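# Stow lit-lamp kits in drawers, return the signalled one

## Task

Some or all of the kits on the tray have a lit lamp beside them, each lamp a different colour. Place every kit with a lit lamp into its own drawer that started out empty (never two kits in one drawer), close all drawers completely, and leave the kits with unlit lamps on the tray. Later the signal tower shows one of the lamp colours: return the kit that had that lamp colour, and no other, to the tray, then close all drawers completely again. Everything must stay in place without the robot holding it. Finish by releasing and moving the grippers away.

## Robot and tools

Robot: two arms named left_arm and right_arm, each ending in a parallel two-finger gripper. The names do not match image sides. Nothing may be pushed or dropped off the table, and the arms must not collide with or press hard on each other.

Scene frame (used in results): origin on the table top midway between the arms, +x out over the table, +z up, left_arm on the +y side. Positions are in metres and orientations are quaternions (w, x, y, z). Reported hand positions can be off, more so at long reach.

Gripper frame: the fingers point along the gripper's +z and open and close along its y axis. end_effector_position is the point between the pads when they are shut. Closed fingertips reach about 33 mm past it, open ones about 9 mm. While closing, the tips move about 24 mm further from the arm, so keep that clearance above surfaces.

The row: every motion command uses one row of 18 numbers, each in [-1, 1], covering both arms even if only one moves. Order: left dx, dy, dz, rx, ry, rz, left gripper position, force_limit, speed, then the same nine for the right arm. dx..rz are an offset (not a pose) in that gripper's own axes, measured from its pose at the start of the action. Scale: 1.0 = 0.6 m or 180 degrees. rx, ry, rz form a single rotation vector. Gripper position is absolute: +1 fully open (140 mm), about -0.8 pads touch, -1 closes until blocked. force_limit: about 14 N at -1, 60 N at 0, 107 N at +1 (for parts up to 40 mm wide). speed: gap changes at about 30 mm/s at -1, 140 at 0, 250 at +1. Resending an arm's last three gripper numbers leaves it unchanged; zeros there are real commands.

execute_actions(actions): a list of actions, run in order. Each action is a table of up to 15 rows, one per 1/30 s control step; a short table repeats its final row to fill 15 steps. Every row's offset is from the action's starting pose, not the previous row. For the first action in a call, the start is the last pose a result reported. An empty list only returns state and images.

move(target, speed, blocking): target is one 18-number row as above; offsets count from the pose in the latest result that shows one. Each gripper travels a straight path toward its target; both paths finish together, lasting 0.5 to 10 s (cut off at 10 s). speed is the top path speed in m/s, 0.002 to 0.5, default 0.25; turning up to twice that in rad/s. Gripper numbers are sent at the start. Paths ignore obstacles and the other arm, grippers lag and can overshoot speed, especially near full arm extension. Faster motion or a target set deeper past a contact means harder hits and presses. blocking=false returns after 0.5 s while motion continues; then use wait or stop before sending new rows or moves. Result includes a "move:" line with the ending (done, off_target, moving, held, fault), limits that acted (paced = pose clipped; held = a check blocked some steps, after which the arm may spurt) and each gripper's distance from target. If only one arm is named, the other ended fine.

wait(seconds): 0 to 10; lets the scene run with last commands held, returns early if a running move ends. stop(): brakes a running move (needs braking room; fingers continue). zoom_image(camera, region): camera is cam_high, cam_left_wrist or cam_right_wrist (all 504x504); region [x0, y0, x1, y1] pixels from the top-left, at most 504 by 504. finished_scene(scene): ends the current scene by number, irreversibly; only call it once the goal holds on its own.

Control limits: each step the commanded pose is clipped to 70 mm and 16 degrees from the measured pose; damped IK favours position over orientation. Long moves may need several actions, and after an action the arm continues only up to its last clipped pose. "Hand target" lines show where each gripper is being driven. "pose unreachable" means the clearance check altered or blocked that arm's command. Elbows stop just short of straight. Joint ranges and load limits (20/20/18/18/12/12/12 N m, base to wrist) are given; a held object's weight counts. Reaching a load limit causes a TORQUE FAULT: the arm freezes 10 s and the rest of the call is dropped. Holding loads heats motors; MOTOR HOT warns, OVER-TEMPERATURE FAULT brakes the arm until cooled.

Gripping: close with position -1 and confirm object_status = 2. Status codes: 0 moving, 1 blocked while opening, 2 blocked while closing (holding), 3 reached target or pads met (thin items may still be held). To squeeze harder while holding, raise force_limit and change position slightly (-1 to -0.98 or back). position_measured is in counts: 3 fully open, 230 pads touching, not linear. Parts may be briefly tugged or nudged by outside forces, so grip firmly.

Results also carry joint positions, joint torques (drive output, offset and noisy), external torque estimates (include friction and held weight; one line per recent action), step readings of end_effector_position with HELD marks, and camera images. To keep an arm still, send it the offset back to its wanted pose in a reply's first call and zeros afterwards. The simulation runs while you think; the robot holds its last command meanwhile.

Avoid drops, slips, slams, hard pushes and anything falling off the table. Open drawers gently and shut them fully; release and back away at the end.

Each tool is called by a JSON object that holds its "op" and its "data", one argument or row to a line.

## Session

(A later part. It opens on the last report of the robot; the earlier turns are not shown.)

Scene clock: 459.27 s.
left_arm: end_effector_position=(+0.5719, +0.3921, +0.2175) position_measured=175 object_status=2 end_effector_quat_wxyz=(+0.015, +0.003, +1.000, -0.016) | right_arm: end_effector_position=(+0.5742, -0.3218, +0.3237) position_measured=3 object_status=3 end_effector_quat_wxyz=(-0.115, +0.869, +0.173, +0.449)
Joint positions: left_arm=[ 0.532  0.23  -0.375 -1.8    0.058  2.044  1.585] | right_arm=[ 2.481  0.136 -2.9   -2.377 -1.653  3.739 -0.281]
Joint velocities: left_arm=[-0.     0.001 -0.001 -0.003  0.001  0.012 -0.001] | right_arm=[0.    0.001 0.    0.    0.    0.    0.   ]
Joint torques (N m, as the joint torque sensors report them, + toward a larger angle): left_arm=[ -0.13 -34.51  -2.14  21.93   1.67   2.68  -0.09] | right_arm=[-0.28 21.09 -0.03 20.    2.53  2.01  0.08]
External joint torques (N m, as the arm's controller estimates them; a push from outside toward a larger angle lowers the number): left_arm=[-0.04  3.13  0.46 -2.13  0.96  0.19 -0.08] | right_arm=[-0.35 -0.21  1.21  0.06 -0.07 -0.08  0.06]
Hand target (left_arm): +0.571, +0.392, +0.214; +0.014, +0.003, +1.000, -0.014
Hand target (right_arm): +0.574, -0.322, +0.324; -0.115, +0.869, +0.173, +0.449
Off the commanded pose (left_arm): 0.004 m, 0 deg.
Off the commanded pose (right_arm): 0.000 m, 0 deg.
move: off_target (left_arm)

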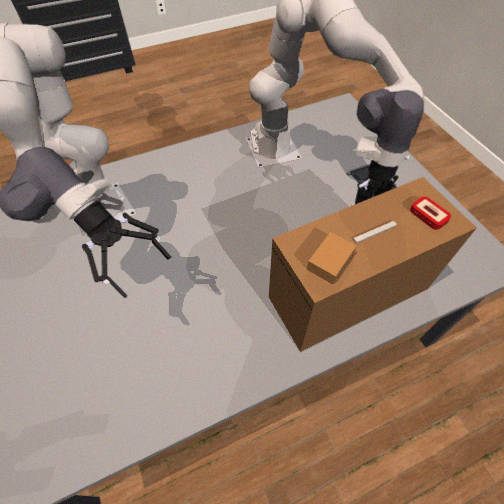

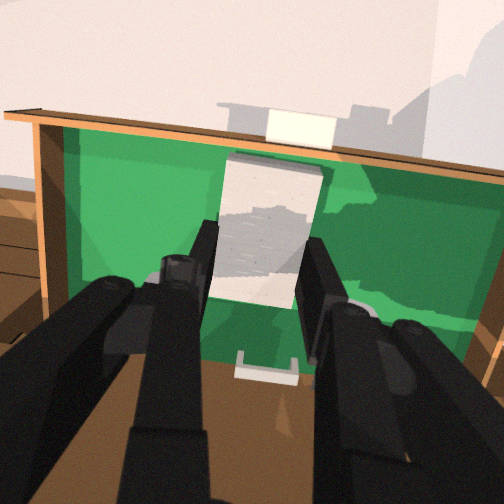

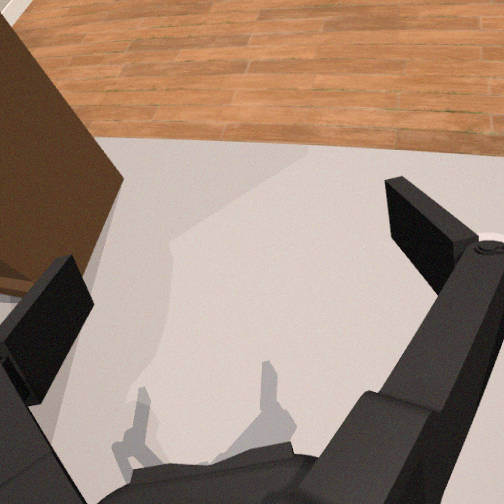

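{"op": "execute_actions", "data": {
  "actions": [
    [[0,0,0,0,0,0,-0.12,0,0,0,0,0,0,0,0,1,0,0]]
  ]
}}

{"op": "move", "data": {
  "target": [0,0,-0.06,0,0,0,-0.12,0,0,0,0,0,0,0,0,1,0,0],
  "speed": 0.06
}}

{"op": "move", "data": {
  "target": [0.19,0.008,0,0,-0.1,0,-0.12,0,0,0,0,0,0,0,0,1,0,0],
  "speed": 0.2
}}

{"op": "move", "data": {
  "target": [0.028,0,0.083,0,0,0,-0.12,0,0,0,0,0,0,0,0,1,0,0],
  "speed": 0.1
}}

Scene clock: 462.63 s.
left_arm: end_effector_position=(+0.5723, +0.3921, +0.2175) position_measured=144 object_status=3 end_effector_quat_wxyz=(+0.016, +0.003, +1.000, -0.016) | right_arm: end_effector_position=(+0.5742, -0.3218, +0.3237) position_measured=3 object_status=3 end_effector_quat_wxyz=(-0.115, +0.869, +0.173, +0.449)
Joint positions: left_arm=[ 0.532  0.23  -0.375 -1.8    0.058  2.046  1.585] | right_arm=[ 2.481  0.136 -2.9   -2.377 -1.653  3.739 -0.281]
Joint velocities: left_arm=[-0.001 -0.     0.     0.001  0.002 -0.     0.001] | right_arm=[-0.001  0.     0.    -0.001  0.    -0.001  0.001]
Joint torques (N m, as the joint torque sensors report them, + toward a larger angle): left_arm=[  0.49 -36.46  -3.12  23.97   0.53   2.24   0.1 ] | right_arm=[-0.59 21.1  -0.15 19.85  2.48  2.    0.12]
External joint torques (N m, as the arm's controller estimates them; a push from outside toward a larger angle lowers the number): left_arm=[ 0.45  1.2  -0.64 -0.11 -0.18 -0.26  0.11] | right_arm=[-0.6  -0.15  1.15 -0.07 -0.12 -0.07  0.1 ]
Hand target (left_arm): +0.572, +0.392, +0.218; +0.015, +0.003, +1.000, -0.016
Hand target (right_arm): +0.574, -0.322, +0.324; -0.115, +0.869, +0.173, +0.449
Off the commanded pose (left_arm): 0.000 m, 0 deg.
Off the commanded pose (right_arm): 0.000 m, 0 deg.
Step readings (end_effector_position):
0: left_arm (+0.5723, +0.3921, +0.2175) | right_arm (+0.5742, -0.3218, +0.3237)
1: left_arm (+0.5723, +0.3921, +0.2175) | right_arm (+0.5742, -0.3218, +0.3237)
2: left_arm (+0.5723, +0.3921, +0.2175) | right_arm (+0.5742, -0.3218, +0.3237)
4: left_arm (+0.5723, +0.3921, +0.2175) | right_arm (+0.5742, -0.3218, +0.3237)
8: left_arm (+0.5723, +0.3921, +0.2175) | right_arm (+0.5742, -0.3218, +0.3237)
15: end_effector_position above

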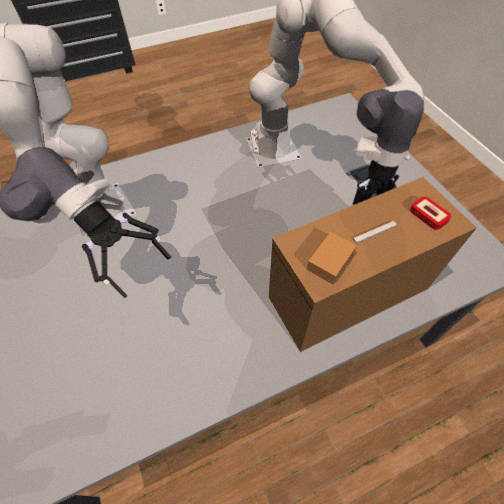

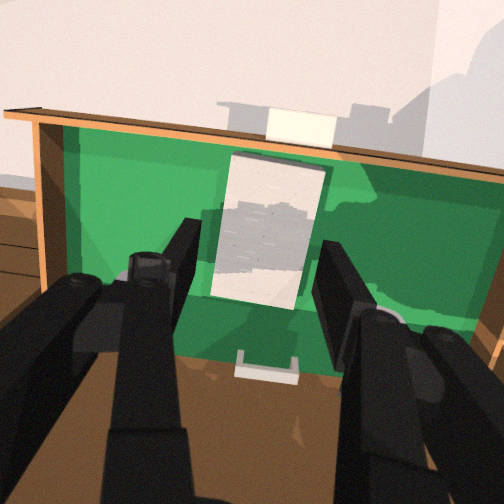

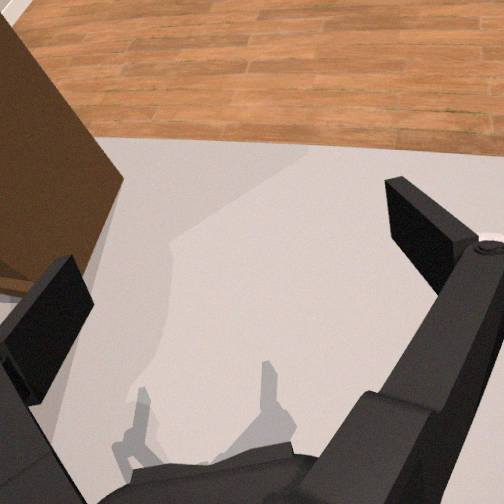

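Scene clock: 463.70 s.
left_arm: end_effector_position=(+0.5713, +0.3935, +0.2524) position_measured=144 object_status=3 end_effector_quat_wxyz=(+0.017, +0.003, +1.000, -0.013) | right_arm: end_effector_position=(+0.5742, -0.3218, +0.3237) position_measured=3 object_status=3 end_effector_quat_wxyz=(-0.115, +0.869, +0.173, +0.449)
Joint positions: left_arm=[ 0.532  0.203 -0.375 -1.745  0.05   1.967  1.589] | right_arm=[ 2.481  0.136 -2.9   -2.377 -1.653  3.739 -0.281]
Joint velocities: left_arm=[-0.003 -0.001  0.001  0.001 -0.001 -0.01   0.002] | right_arm=[ 0.001 -0.001  0.     0.    -0.001  0.001 -0.001]
Joint torques (N m, as the joint torque sensors report them, + toward a larger angle): left_arm=[  2.4  -36.11  -2.6   25.53  -0.36   2.06   0.36] | right_arm=[-0.6  20.93  0.03 19.87  2.53  2.    0.15]
External joint torques (N m, as the arm's controller estimates them; a push from outside toward a larger angle lowers the number): left_arm=[ 2.4   1.1  -0.39  1.12 -1.09 -0.45  0.36] | right_arm=[-0.66 -0.3   1.28 -0.04 -0.07 -0.08  0.13]
Hand target (left_arm): +0.571, +0.394, +0.253; +0.016, +0.003, +1.000, -0.015
Hand target (right_arm): +0.574, -0.322, +0.324; -0.115, +0.869, +0.173, +0.449
Off the commanded pose (left_arm): 0.001 m, 0 deg.
Off the commanded pose (right_arm): 0.000 m, 0 deg.
move: done

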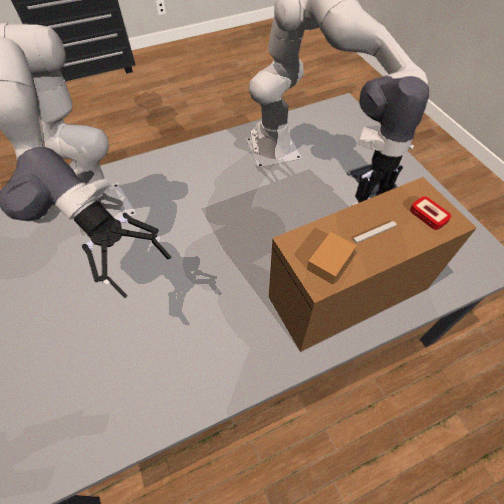

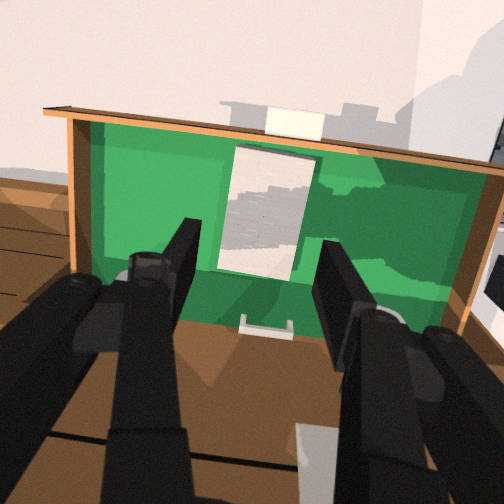

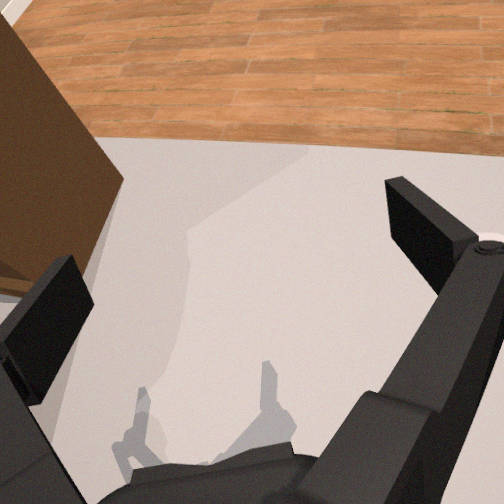

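Scene clock: 465.27 s.
left_arm: end_effector_position=(+0.4575, +0.3969, +0.2473) position_measured=144 object_status=3 end_effector_quat_wxyz=(+0.169, -0.001, +0.986, -0.014) | right_arm: end_effector_position=(+0.5742, -0.3218, +0.3237) position_measured=3 object_status=3 end_effector_quat_wxyz=(-0.115, +0.869, +0.173, +0.449)
Joint positions: left_arm=[ 0.459 -0.395 -0.241 -2.522 -0.236  2.462  1.814] | right_arm=[ 2.481  0.136 -2.9   -2.377 -1.653  3.739 -0.281]
Joint velocities: left_arm=[-0.012 -0.     0.01  -0.     0.     0.014  0.029] | right_arm=[ 0.     0.    -0.     0.001  0.001  0.     0.001]
Joint torques (N m, as the joint torque sensors report them, + toward a larger angle): left_arm=[ -1.14 -17.93   2.31  22.22   0.     3.4    0.33] | right_arm=[-0.55 20.86 -0.21 20.26  2.55  2.01  0.13]
External joint torques (N m, as the arm's controller estimates them; a push from outside toward a larger angle lowers the number): left_arm=[-1.1  -0.47  0.29 -1.67 -0.75  0.35  0.34] | right_arm=[-0.53 -0.42  1.12  0.3  -0.06 -0.07  0.11]
Hand target (left_arm): +0.458, +0.396, +0.247; +0.171, +0.004, +0.985, -0.014
Hand target (right_arm): +0.574, -0.322, +0.324; -0.115, +0.869, +0.173, +0.449
Off the commanded pose (left_arm): 0.002 m, 1 deg.
Off the commanded pose (right_arm): 0.000 m, 0 deg.
move: done

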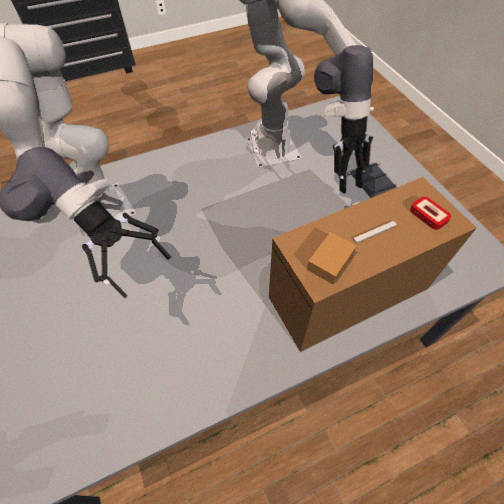

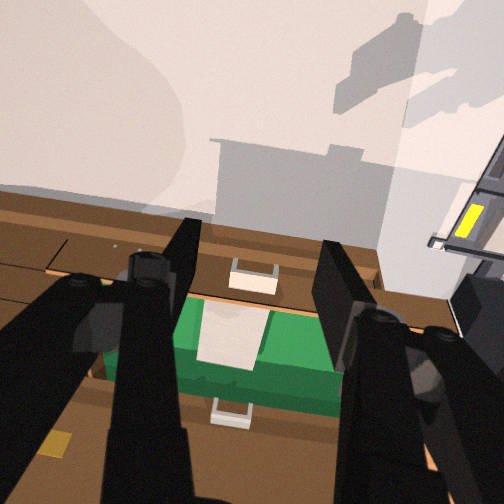

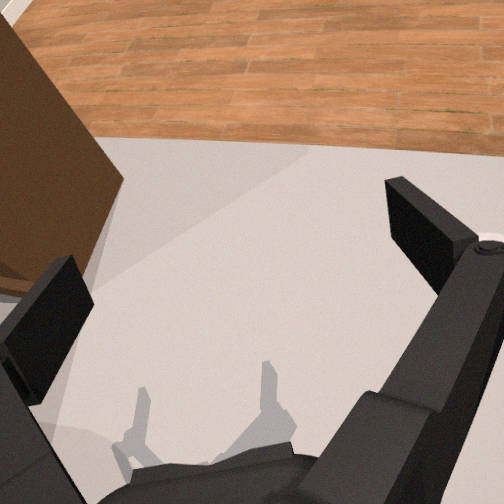

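Scene clock: 466.37 s.
left_arm: end_effector_position=(+0.4589, +0.3948, +0.1956) position_measured=144 object_status=3 end_effector_quat_wxyz=(+0.168, -0.002, +0.986, -0.015) | right_arm: end_effector_position=(+0.5742, -0.3218, +0.3237) position_measured=3 object_status=3 end_effector_quat_wxyz=(-0.115, +0.869, +0.173, +0.449)
Joint positions: left_arm=[ 0.446 -0.311 -0.251 -2.591 -0.248  2.614  1.822] | right_arm=[ 2.481  0.136 -2.9   -2.377 -1.653  3.739 -0.281]
Joint velocities: left_arm=[-0.002  0.001 -0.001 -0.001  0.001  0.012  0.003] | right_arm=[ 0.     0.     0.     0.001 -0.001  0.     0.   ]
Joint torques (N m, as the joint torque sensors report them, + toward a larger angle): left_arm=[ -1.5  -17.43   1.69  20.34  -0.3    3.36   0.43] | right_arm=[-0.43 21.16 -0.23 20.12  2.51  2.    0.13]
External joint torques (N m, as the arm's controller estimates them; a push from outside toward a larger angle lowers the number): left_arm=[-1.5   1.59  0.06 -2.17 -1.03  0.34  0.44] | right_arm=[-0.4  -0.12  1.1   0.18 -0.09 -0.08  0.11]
Hand target (left_arm): +0.459, +0.394, +0.195; +0.169, -0.001, +0.985, -0.015
Hand target (right_arm): +0.574, -0.322, +0.324; -0.115, +0.869, +0.173, +0.449
Off the commanded pose (left_arm): 0.001 m, 0 deg.
Off the commanded pose (right_arm): 0.000 m, 0 deg.
move: done

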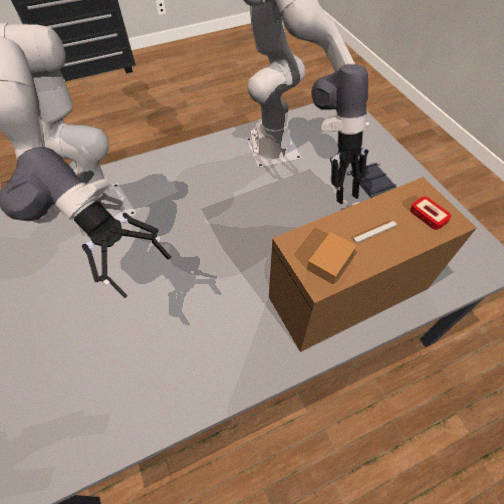

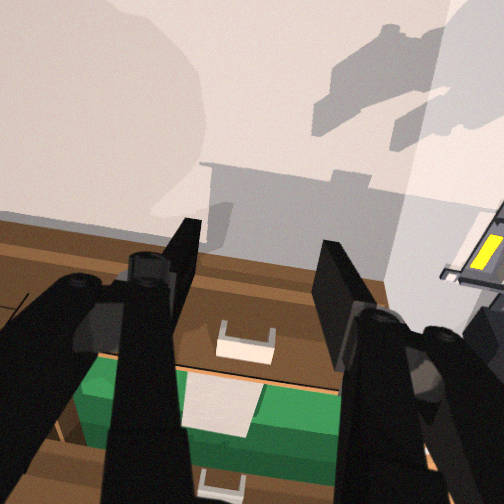

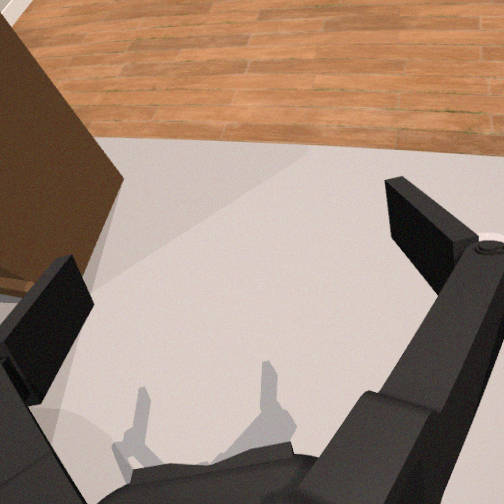

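{"op": "move", "data": {
  "target": [-0.237,0.003,0.078,0,-0.06,0,-0.12,0,0,0,0,0,0,0,0,1,0,0],
  "speed": 0.06
}}

Scene clock: 470.27 s.
left_arm: end_effector_position=(+0.6014, +0.3961, +0.1933) position_measured=144 object_status=3 end_effector_quat_wxyz=(+0.251, -0.004, +0.968, -0.019) | right_arm: end_effector_position=(+0.5742, -0.3218, +0.3237) position_measured=3 object_status=3 end_effector_quat_wxyz=(-0.115, +0.869, +0.173, +0.449)
Joint positions: left_arm=[ 0.45   0.051 -0.269 -2.311 -0.169  2.862  1.764] | right_arm=[ 2.481  0.136 -2.9   -2.377 -1.653  3.739 -0.281]
Joint velocities: left_arm=[-0.001 -0.     0.002  0.001  0.012 -0.    -0.032] | right_arm=[-0.001  0.002 -0.001 -0.001  0.     0.    -0.   ]
Joint torques (N m, as the joint torque sensors report them, + toward a larger angle): left_arm=[ -1.23 -26.8   -1.47  27.32   1.96   5.92   0.2 ] | right_arm=[-0.54 20.91 -0.04 20.07  2.56  1.99  0.12]
External joint torques (N m, as the arm's controller estimates them; a push from outside toward a larger angle lowers the number): left_arm=[-1.26  4.13 -1.13  5.12  1.17  2.68  0.22] | right_arm=[-0.44 -0.4   1.38  0.13 -0.05 -0.09  0.1 ]
Hand target (left_arm): +0.609, +0.395, +0.199; +0.262, -0.003, +0.965, -0.018
Hand target (right_arm): +0.574, -0.322, +0.324; -0.115, +0.869, +0.173, +0.449
Off the commanded pose (left_arm): 0.009 m, 1 deg.
Off the commanded pose (right_arm): 0.000 m, 0 deg.
move: off_target (left_arm)

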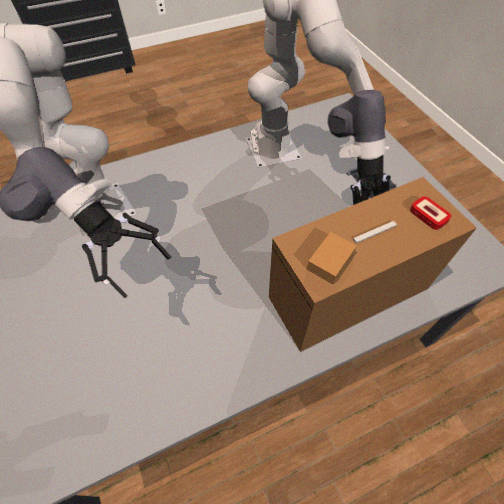

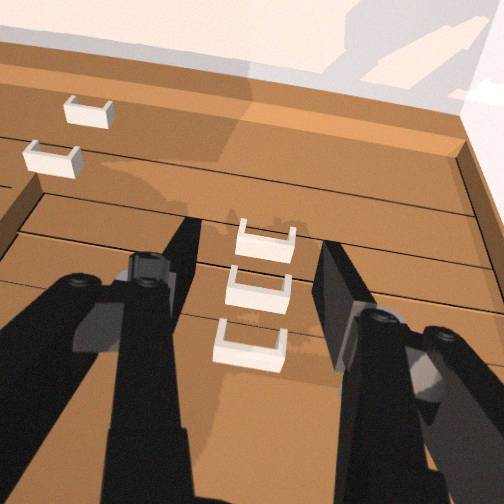

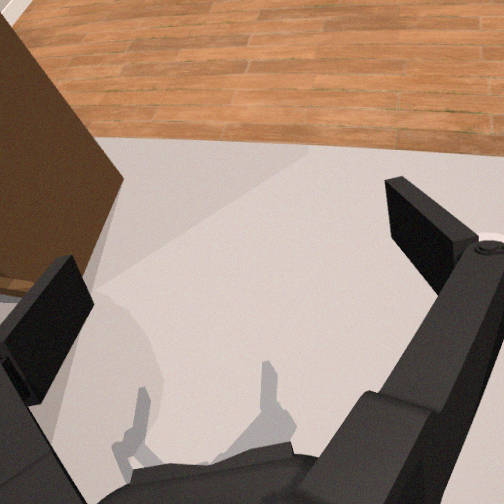

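{"op": "move", "data": {
  "target": [0.03,0.003,0.037,0,-0.03,0,-0.12,0,0,0,0,0,0,0,0,1,0,0],
  "speed": 0.04
}}

{"op": "execute_actions", "data": {
  "actions": [
    [[0,0,0,0,0,0,-1,0,-0.3,0,0,0,0,0,0,1,0,0]]
  ]
}}

{"op": "move", "data": {
  "target": [0.055,-0.002,-0.038,0,0,0,-1,0,-0.3,0,0,0,0,0,0,1,0,0],
  "speed": 0.04
}}

Scene clock: 474.13 s.
left_arm: end_effector_position=(+0.5978, +0.3932, +0.1662) position_measured=144 object_status=3 end_effector_quat_wxyz=(+0.295, -0.013, +0.955, -0.023) | right_arm: end_effector_position=(+0.5742, -0.3218, +0.3237) position_measured=3 object_status=3 end_effector_quat_wxyz=(-0.115, +0.869, +0.173, +0.449)
Joint positions: left_arm=[ 0.498  0.089 -0.356 -2.414 -0.35   3.093  1.907] | right_arm=[ 2.481  0.136 -2.9   -2.377 -1.653  3.739 -0.281]
Joint velocities: left_arm=[ 0.051  0.004 -0.058 -0.001 -0.061  0.015  0.085] | right_arm=[-0.     0.    -0.     0.     0.001  0.     0.001]
Joint torques (N m, as the joint torque sensors report them, + toward a larger angle): left_arm=[  1.63 -28.02  -2.86  19.38  -0.16   3.69   0.31] | right_arm=[-0.42 20.8   0.09 19.97  2.53  2.    0.11]
External joint torques (N m, as the arm's controller estimates them; a push from outside toward a larger angle lowers the number): left_arm=[ 1.65  1.91 -2.1  -1.05 -1.2   0.44  0.33] | right_arm=[-0.43 -0.49  1.4   0.04 -0.07 -0.08  0.09]
Hand target (left_arm): +0.598, +0.395, +0.165; +0.296, -0.005, +0.955, -0.020
Hand target (right_arm): +0.574, -0.322, +0.324; -0.115, +0.869, +0.173, +0.449
Off the commanded pose (left_arm): 0.004 m, 1 deg.
Off the commanded pose (right_arm): 0.000 m, 0 deg.
move: off_target (left_arm)

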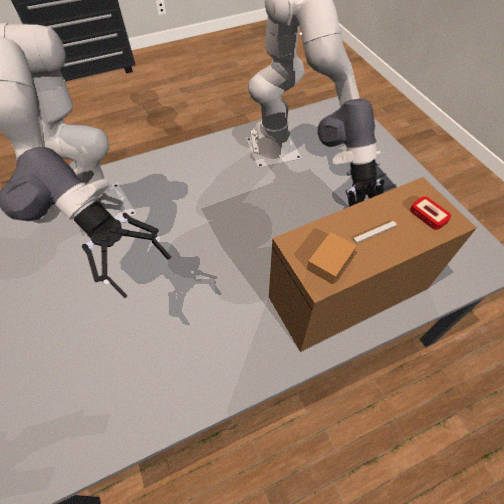

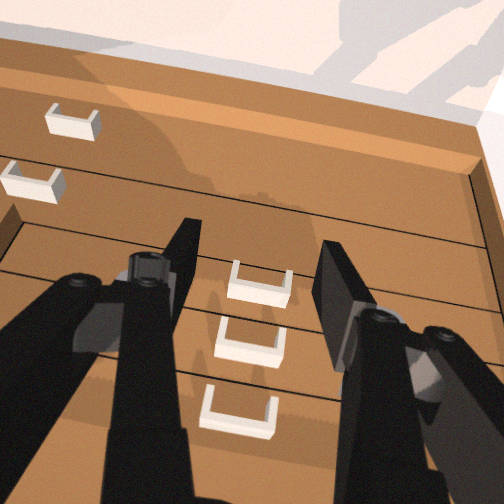

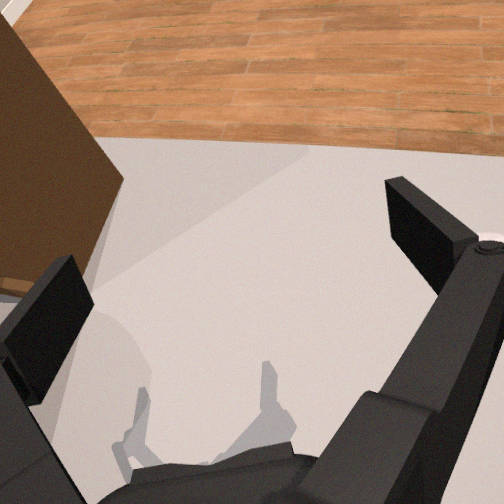

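Scene clock: 474.63 s.
left_arm: end_effector_position=(+0.5978, +0.3957, +0.1665) position_measured=193 object_status=2 end_effector_quat_wxyz=(+0.295, -0.014, +0.955, -0.022) | right_arm: end_effector_position=(+0.5742, -0.3218, +0.3237) position_measured=3 object_status=3 end_effector_quat_wxyz=(-0.115, +0.869, +0.173, +0.449)
Joint positions: left_arm=[ 0.5    0.088 -0.354 -2.414 -0.35   3.094  1.908] | right_arm=[ 2.481  0.136 -2.9   -2.377 -1.653  3.739 -0.281]
Joint velocities: left_arm=[ 0.001 -0.001 -0.001 -0.     0.     0.    -0.   ] | right_arm=[-0.001 -0.001  0.    -0.    -0.002 -0.     0.001]
Joint torques (N m, as the joint torque sensors report them, + toward a larger angle): left_arm=[ -0.61 -28.99  -2.2   20.75   1.08   3.22   0.02] | right_arm=[-0.49 21.09 -0.01 19.95  2.55  1.98  0.11]
External joint torques (N m, as the arm's controller estimates them; a push from outside toward a larger angle lowers the number): left_arm=[-0.62  1.03 -1.45  0.28  0.07 -0.04  0.04] | right_arm=[-0.48 -0.13  1.3   0.03 -0.05 -0.09  0.09]
Hand target (left_arm): +0.598, +0.393, +0.166; +0.295, -0.013, +0.955, -0.023
Hand target (right_arm): +0.574, -0.322, +0.324; -0.115, +0.869, +0.173, +0.449
Off the commanded pose (left_arm): 0.003 m, 0 deg.
Off the commanded pose (right_arm): 0.000 m, 0 deg.
Step readings (end_effector_position):
0: left_arm (+0.5978, +0.3932, +0.1662) | right_arm (+0.5742, -0.3218, +0.3237)
1: left_arm (+0.5978, +0.3932, +0.1662) | right_arm (+0.5742, -0.3218, +0.3237)
2: left_arm (+0.5978, +0.3932, +0.1662) | right_arm (+0.5742, -0.3218, +0.3237)
4: left_arm (+0.5978, +0.3932, +0.1662) | right_arm (+0.5742, -0.3218, +0.3237)
8: left_arm (+0.5977, +0.3960, +0.1662) | right_arm (+0.5742, -0.3218, +0.3237)
15: end_effector_position above

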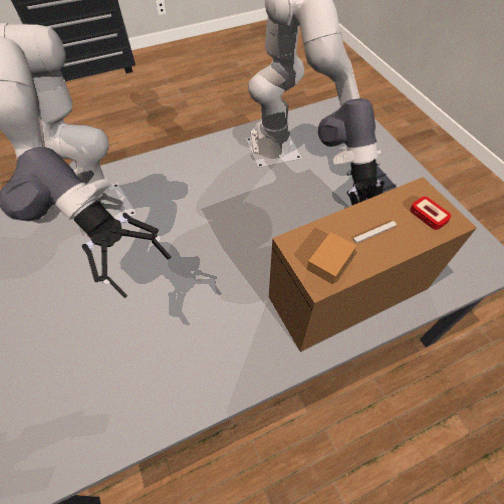

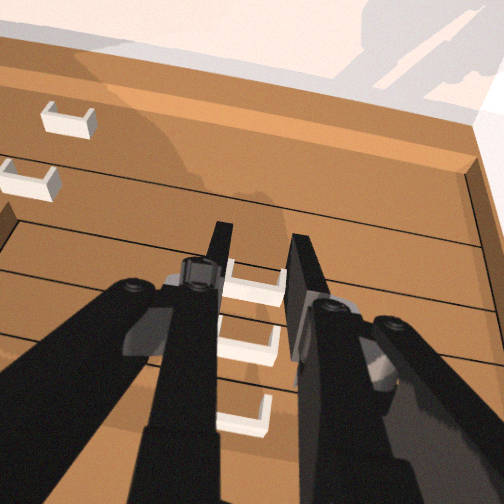

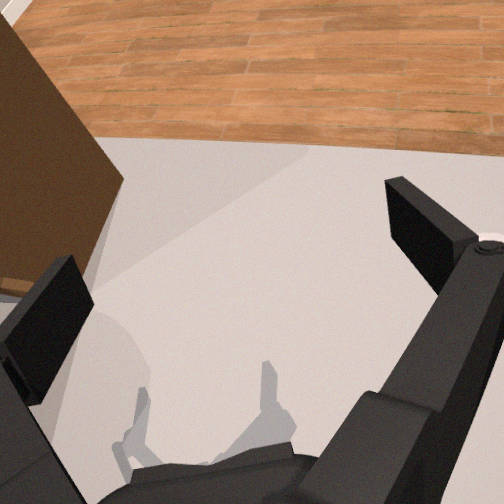

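Scene clock: 475.93 s.
left_arm: end_effector_position=(+0.5593, +0.3934, +0.1668) position_measured=193 object_status=2 end_effector_quat_wxyz=(+0.294, -0.021, +0.955, -0.023) | right_arm: end_effector_position=(+0.5742, -0.3218, +0.3237) position_measured=3 object_status=3 end_effector_quat_wxyz=(-0.115, +0.869, +0.173, +0.449)
Joint positions: left_arm=[ 0.504 -0.012 -0.395 -2.52  -0.572  3.102  2.065] | right_arm=[ 2.481  0.136 -2.9   -2.377 -1.653  3.739 -0.281]
Joint velocities: left_arm=[-0.012 -0.004 -0.002 -0.002 -0.105  0.003  0.115] | right_arm=[-0.001  0.     0.001  0.     0.001 -0.001  0.002]
Joint torques (N m, as the joint torque sensors report them, + toward a larger angle): left_arm=[ -2.07 -26.58   0.52  18.06  -0.45   3.18  -0.23] | right_arm=[-0.53 21.   -0.15 19.82  2.54  2.01  0.14]
External joint torques (N m, as the arm's controller estimates them; a push from outside toward a larger angle lowers the number): left_arm=[-2.09 -0.62  0.44 -1.85 -1.65  0.06 -0.22] | right_arm=[-0.52 -0.28  1.17 -0.11 -0.06 -0.07  0.12]
Hand target (left_arm): +0.558, +0.393, +0.167; +0.295, -0.014, +0.955, -0.022
Hand target (right_arm): +0.574, -0.322, +0.324; -0.115, +0.869, +0.173, +0.449
Off the commanded pose (left_arm): 0.002 m, 1 deg.
Off the commanded pose (right_arm): 0.000 m, 0 deg.
move: done

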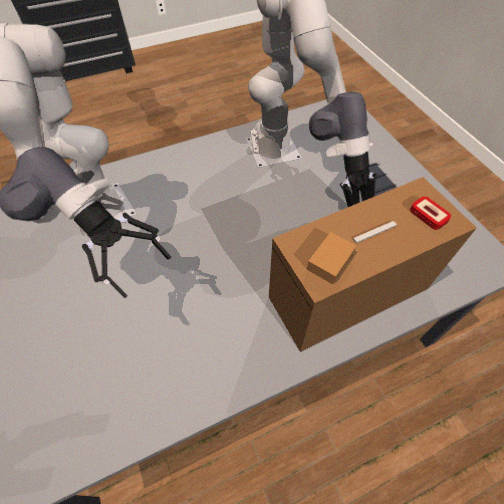

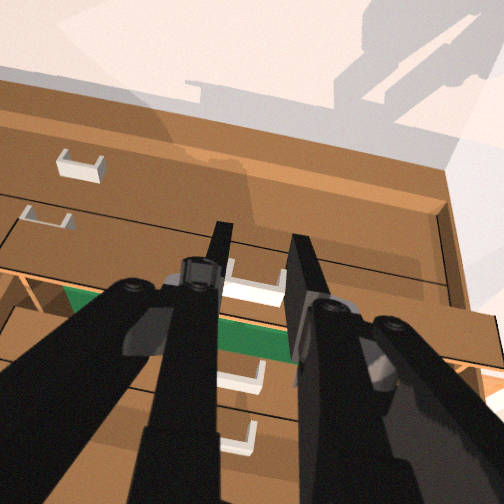

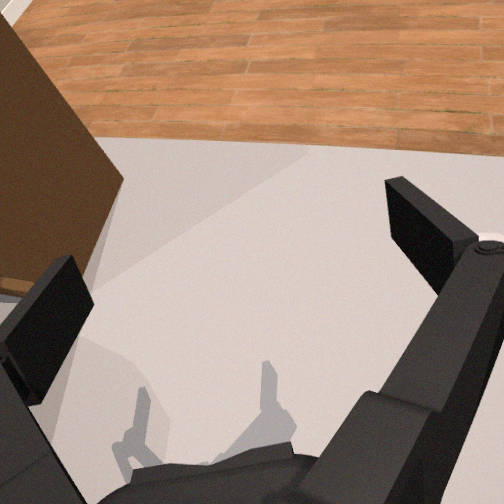

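{"op": "move", "data": {
  "target": [0.122,-0.003,-0.09,0,0.075,0,-1,0,-0.3,0,0,0,0,0,0,1,0,0],
  "speed": 0.05
}}

{"op": "execute_actions", "data": {
  "actions": [
    [[0,0,0,0,0,0,-0.12,0,0,0,0,0,0,0,0,1,0,0]]
  ]
}}

{"op": "move", "data": {
  "target": [0.02,0,-0.1,0,0.05,0,-0.12,0,0,0,0,0,0,0,0,1,0,0],
  "speed": 0.1
}}

{"op": "move", "data": {
  "target": [-0.06,0,-0.11,0,0.02,0,-0.12,0,0,0,0,0,0,0,0,1,0,0],
  "speed": 0.15
}}

Scene clock: 480.80 s.
left_arm: end_effector_position=(+0.4695, +0.3938, +0.1714) position_measured=193 object_status=2 end_effector_quat_wxyz=(+0.183, -0.013, +0.983, -0.019) | right_arm: end_effector_position=(+0.5742, -0.3218, +0.3237) position_measured=3 object_status=3 end_effector_quat_wxyz=(-0.115, +0.869, +0.173, +0.449)
Joint positions: left_arm=[ 0.619 -0.259 -0.446 -2.609 -0.384  2.718  1.9  ] | right_arm=[ 2.481  0.136 -2.9   -2.377 -1.653  3.739 -0.281]
Joint velocities: left_arm=[ 0.009 -0.007 -0.009 -0.     0.001 -0.016 -0.006] | right_arm=[-0.001  0.001  0.002 -0.    -0.001  0.    -0.001]
Joint torques (N m, as the joint torque sensors report them, + toward a larger angle): left_arm=[  1.22 -20.     0.02  21.01   0.98   1.66  -0.6 ] | right_arm=[-0.45 21.01  0.08 19.91  2.53  1.97  0.11]
External joint torques (N m, as the arm's controller estimates them; a push from outside toward a larger angle lowers the number): left_arm=[ 1.26 -1.24 -2.47 -0.56  0.22 -1.37 -0.58] | right_arm=[-0.45 -0.22  1.38  0.   -0.06 -0.11  0.09]
Hand target (left_arm): +0.467, +0.391, +0.170; +0.178, -0.019, +0.984, -0.021
Hand target (right_arm): +0.574, -0.322, +0.324; -0.115, +0.869, +0.173, +0.449
Off the commanded pose (left_arm): 0.005 m, 1 deg.
Off the commanded pose (right_arm): 0.000 m, 0 deg.
move: off_target (left_arm)

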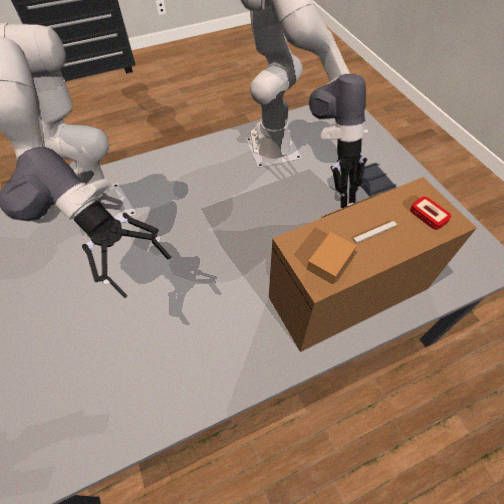

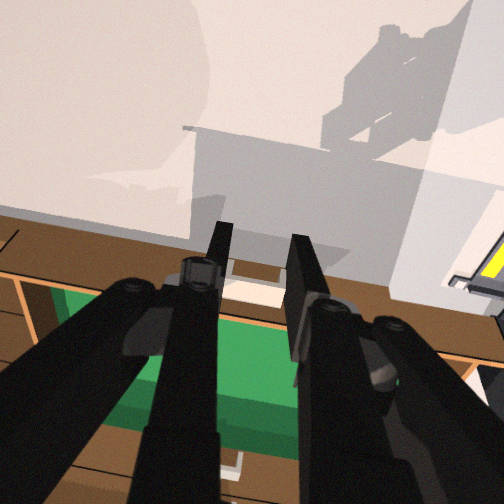

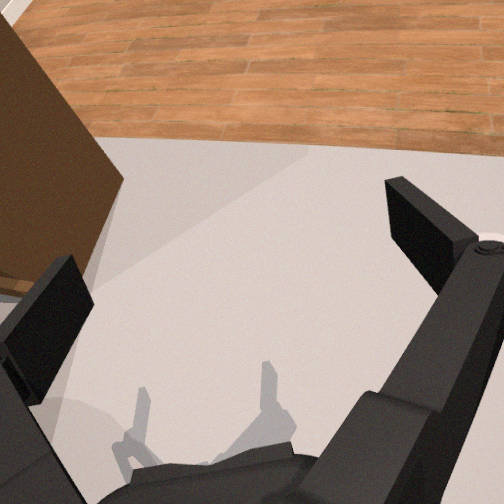

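Scene clock: 481.30 s.
left_arm: end_effector_position=(+0.4694, +0.3938, +0.1713) position_measured=144 object_status=3 end_effector_quat_wxyz=(+0.183, -0.013, +0.983, -0.019) | right_arm: end_effector_position=(+0.5742, -0.3218, +0.3237) position_measured=3 object_status=3 end_effector_quat_wxyz=(-0.115, +0.869, +0.173, +0.449)
Joint positions: left_arm=[ 0.619 -0.259 -0.446 -2.609 -0.384  2.718  1.901] | right_arm=[ 2.481  0.136 -2.9   -2.377 -1.653  3.739 -0.281]
Joint velocities: left_arm=[-0.    -0.001  0.001 -0.001 -0.001  0.    -0.001] | right_arm=[-0.001 -0.001  0.001  0.001 -0.001 -0.002  0.001]
Joint torques (N m, as the joint torque sensors report them, + toward a larger angle): left_arm=[  0.56 -18.41   1.65  22.02   0.72   3.05   0.09] | right_arm=[-0.47 20.9  -0.06 19.91  2.52  1.96  0.11]
External joint torques (N m, as the arm's controller estimates them; a push from outside toward a larger angle lowers the number): left_arm=[ 0.58  0.5  -0.88  0.45 -0.04  0.    0.1 ] | right_arm=[-0.51 -0.36  1.2  -0.04 -0.08 -0.11  0.09]
Hand target (left_arm): +0.469, +0.394, +0.171; +0.183, -0.013, +0.983, -0.019
Hand target (right_arm): +0.574, -0.322, +0.324; -0.115, +0.869, +0.173, +0.449
Off the commanded pose (left_arm): 0.000 m, 0 deg.
Off the commanded pose (right_arm): 0.000 m, 0 deg.
Step readings (end_effector_position):
0: left_arm (+0.4695, +0.3938, +0.1714) | right_arm (+0.5742, -0.3218, +0.3237)
1: left_arm (+0.4695, +0.3938, +0.1714) | right_arm (+0.5742, -0.3218, +0.3237)
2: left_arm (+0.4694, +0.3938, +0.1713) | right_arm (+0.5742, -0.3218, +0.3237)
4: left_arm (+0.4694, +0.3938, +0.1713) | right_arm (+0.5742, -0.3218, +0.3237)
8: left_arm (+0.4694, +0.3938, +0.1713) | right_arm (+0.5742, -0.3218, +0.3237)
15: end_effector_position above

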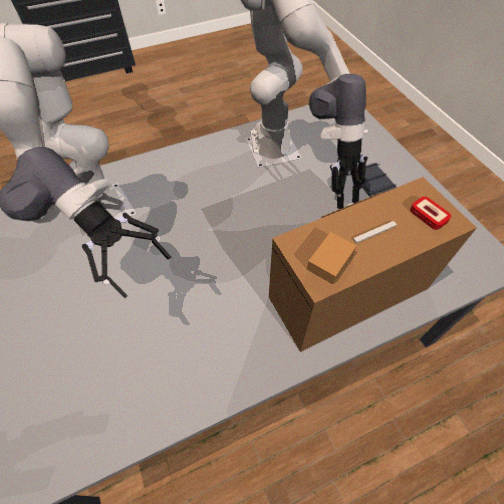

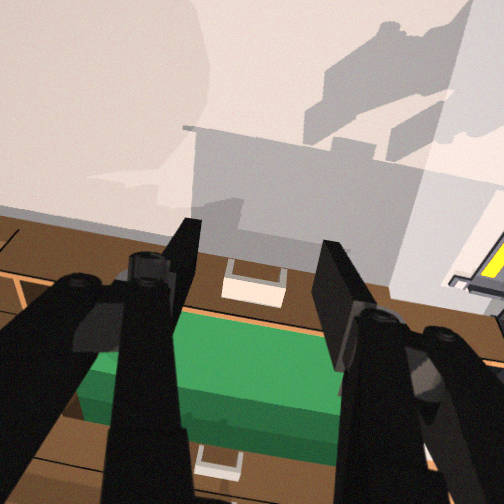

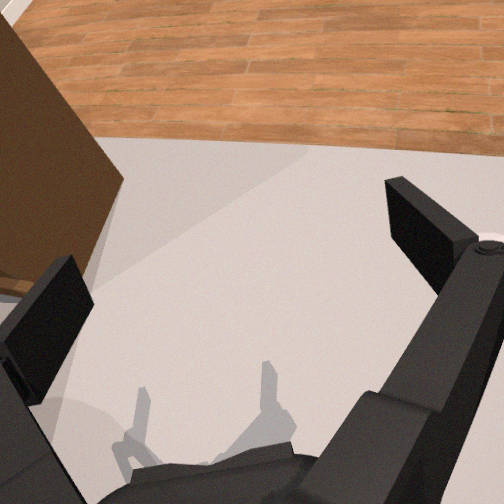

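Scene clock: 482.73 s.
left_arm: end_effector_position=(+0.4354, +0.3971, +0.2220) position_measured=144 object_status=3 end_effector_quat_wxyz=(+0.105, -0.011, +0.994, -0.018) | right_arm: end_effector_position=(+0.5742, -0.3218, +0.3237) position_measured=3 object_status=3 end_effector_quat_wxyz=(-0.115, +0.869, +0.173, +0.449)
Joint positions: left_arm=[ 0.669 -0.369 -0.436 -2.484 -0.292  2.335  1.841] | right_arm=[ 2.481  0.136 -2.9   -2.377 -1.653  3.739 -0.281]
Joint velocities: left_arm=[ 0.001  0.001  0.     0.001 -0.001 -0.013 -0.008] | right_arm=[ 0.001  0.    -0.001  0.001  0.001 -0.    -0.001]
Joint torques (N m, as the joint torque sensors report them, + toward a larger angle): left_arm=[  1.45 -17.25   2.8   24.63   1.67   2.3   -0.13] | right_arm=[-0.68 21.24 -0.07 20.09  2.53  1.98  0.13]
External joint torques (N m, as the arm's controller estimates them; a push from outside toward a larger angle lowers the number): left_arm=[ 1.44 -0.57 -1.04  1.3   0.97 -0.52 -0.12] | right_arm=[-0.62 -0.04  1.3   0.14 -0.08 -0.1   0.11]
Hand target (left_arm): +0.435, +0.398, +0.223; +0.104, -0.013, +0.994, -0.017
Hand target (right_arm): +0.574, -0.322, +0.324; -0.115, +0.869, +0.173, +0.449
Off the commanded pose (left_arm): 0.002 m, 0 deg.
Off the commanded pose (right_arm): 0.000 m, 0 deg.
move: done

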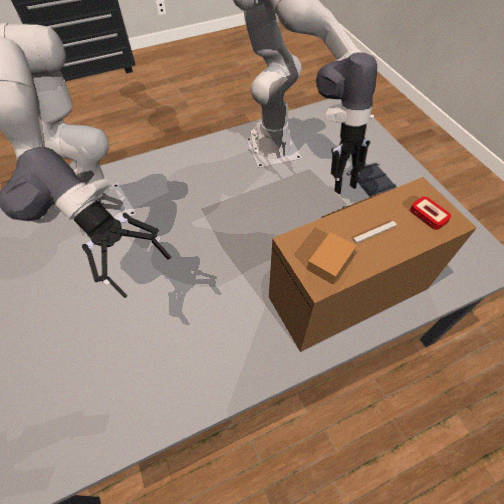

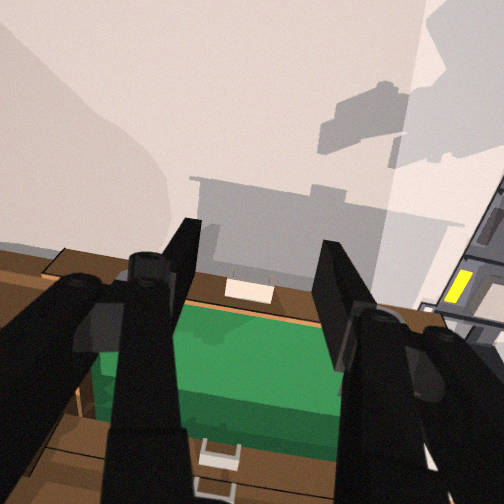

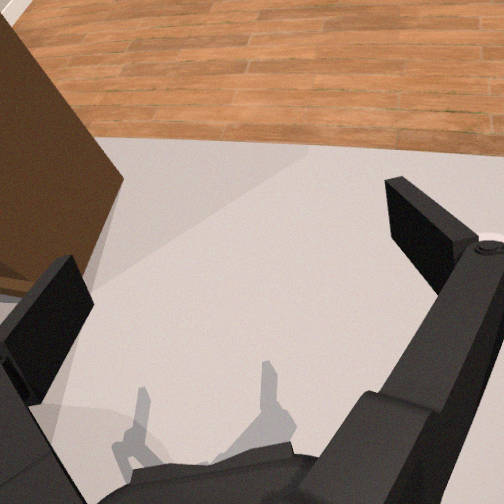

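Scene clock: 483.90 s.
left_arm: end_effector_position=(+0.4562, +0.4015, +0.2948) position_measured=144 object_status=3 end_effector_quat_wxyz=(+0.077, -0.009, +0.997, -0.018) | right_arm: end_effector_position=(+0.5742, -0.3218, +0.3237) position_measured=3 object_status=3 end_effector_quat_wxyz=(-0.115, +0.869, +0.173, +0.449)
Joint positions: left_arm=[ 0.71  -0.317 -0.438 -2.225 -0.217  2.076  1.791] | right_arm=[ 2.481  0.136 -2.9   -2.377 -1.653  3.739 -0.281]
Joint velocities: left_arm=[ 0.002  0.001  0.001  0.001 -0.    -0.013 -0.013] | right_arm=[ 0.001  0.    -0.001  0.     0.     0.     0.   ]
Joint torques (N m, as the joint torque sensors report them, + toward a larger angle): left_arm=[  1.69 -16.69   2.97  25.24   1.67   2.16  -0.14] | right_arm=[-0.65 21.16 -0.05 20.06  2.52  1.97  0.1 ]
External joint torques (N m, as the arm's controller estimates them; a push from outside toward a larger angle lowers the number): left_arm=[ 1.59  2.2  -0.9   0.91  0.95 -0.58 -0.13] | right_arm=[-0.68 -0.07  1.23  0.16 -0.08 -0.12  0.08]
Hand target (left_arm): +0.455, +0.402, +0.294; +0.074, -0.012, +0.997, -0.017
Hand target (right_arm): +0.574, -0.322, +0.324; -0.115, +0.869, +0.173, +0.449
Off the commanded pose (left_arm): 0.001 m, 0 deg.
Off the commanded pose (right_arm): 0.000 m, 0 deg.
move: done

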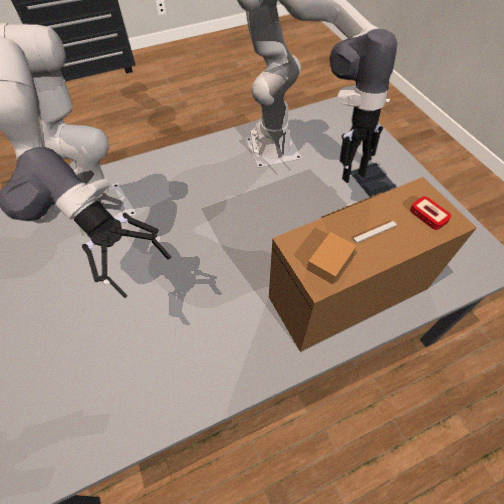

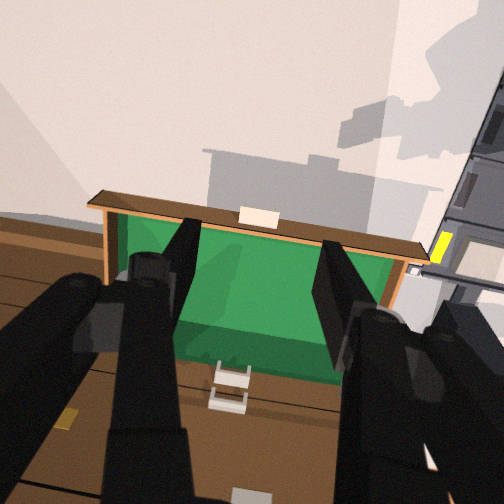

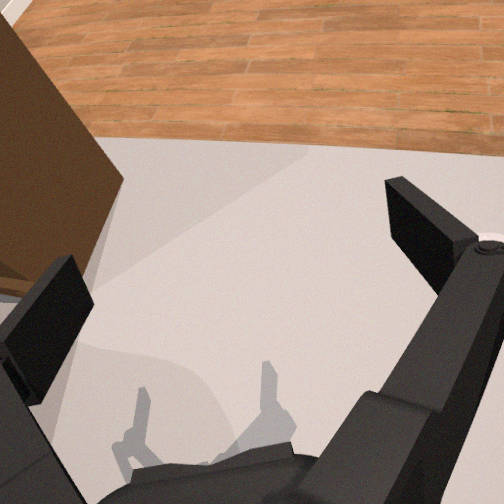

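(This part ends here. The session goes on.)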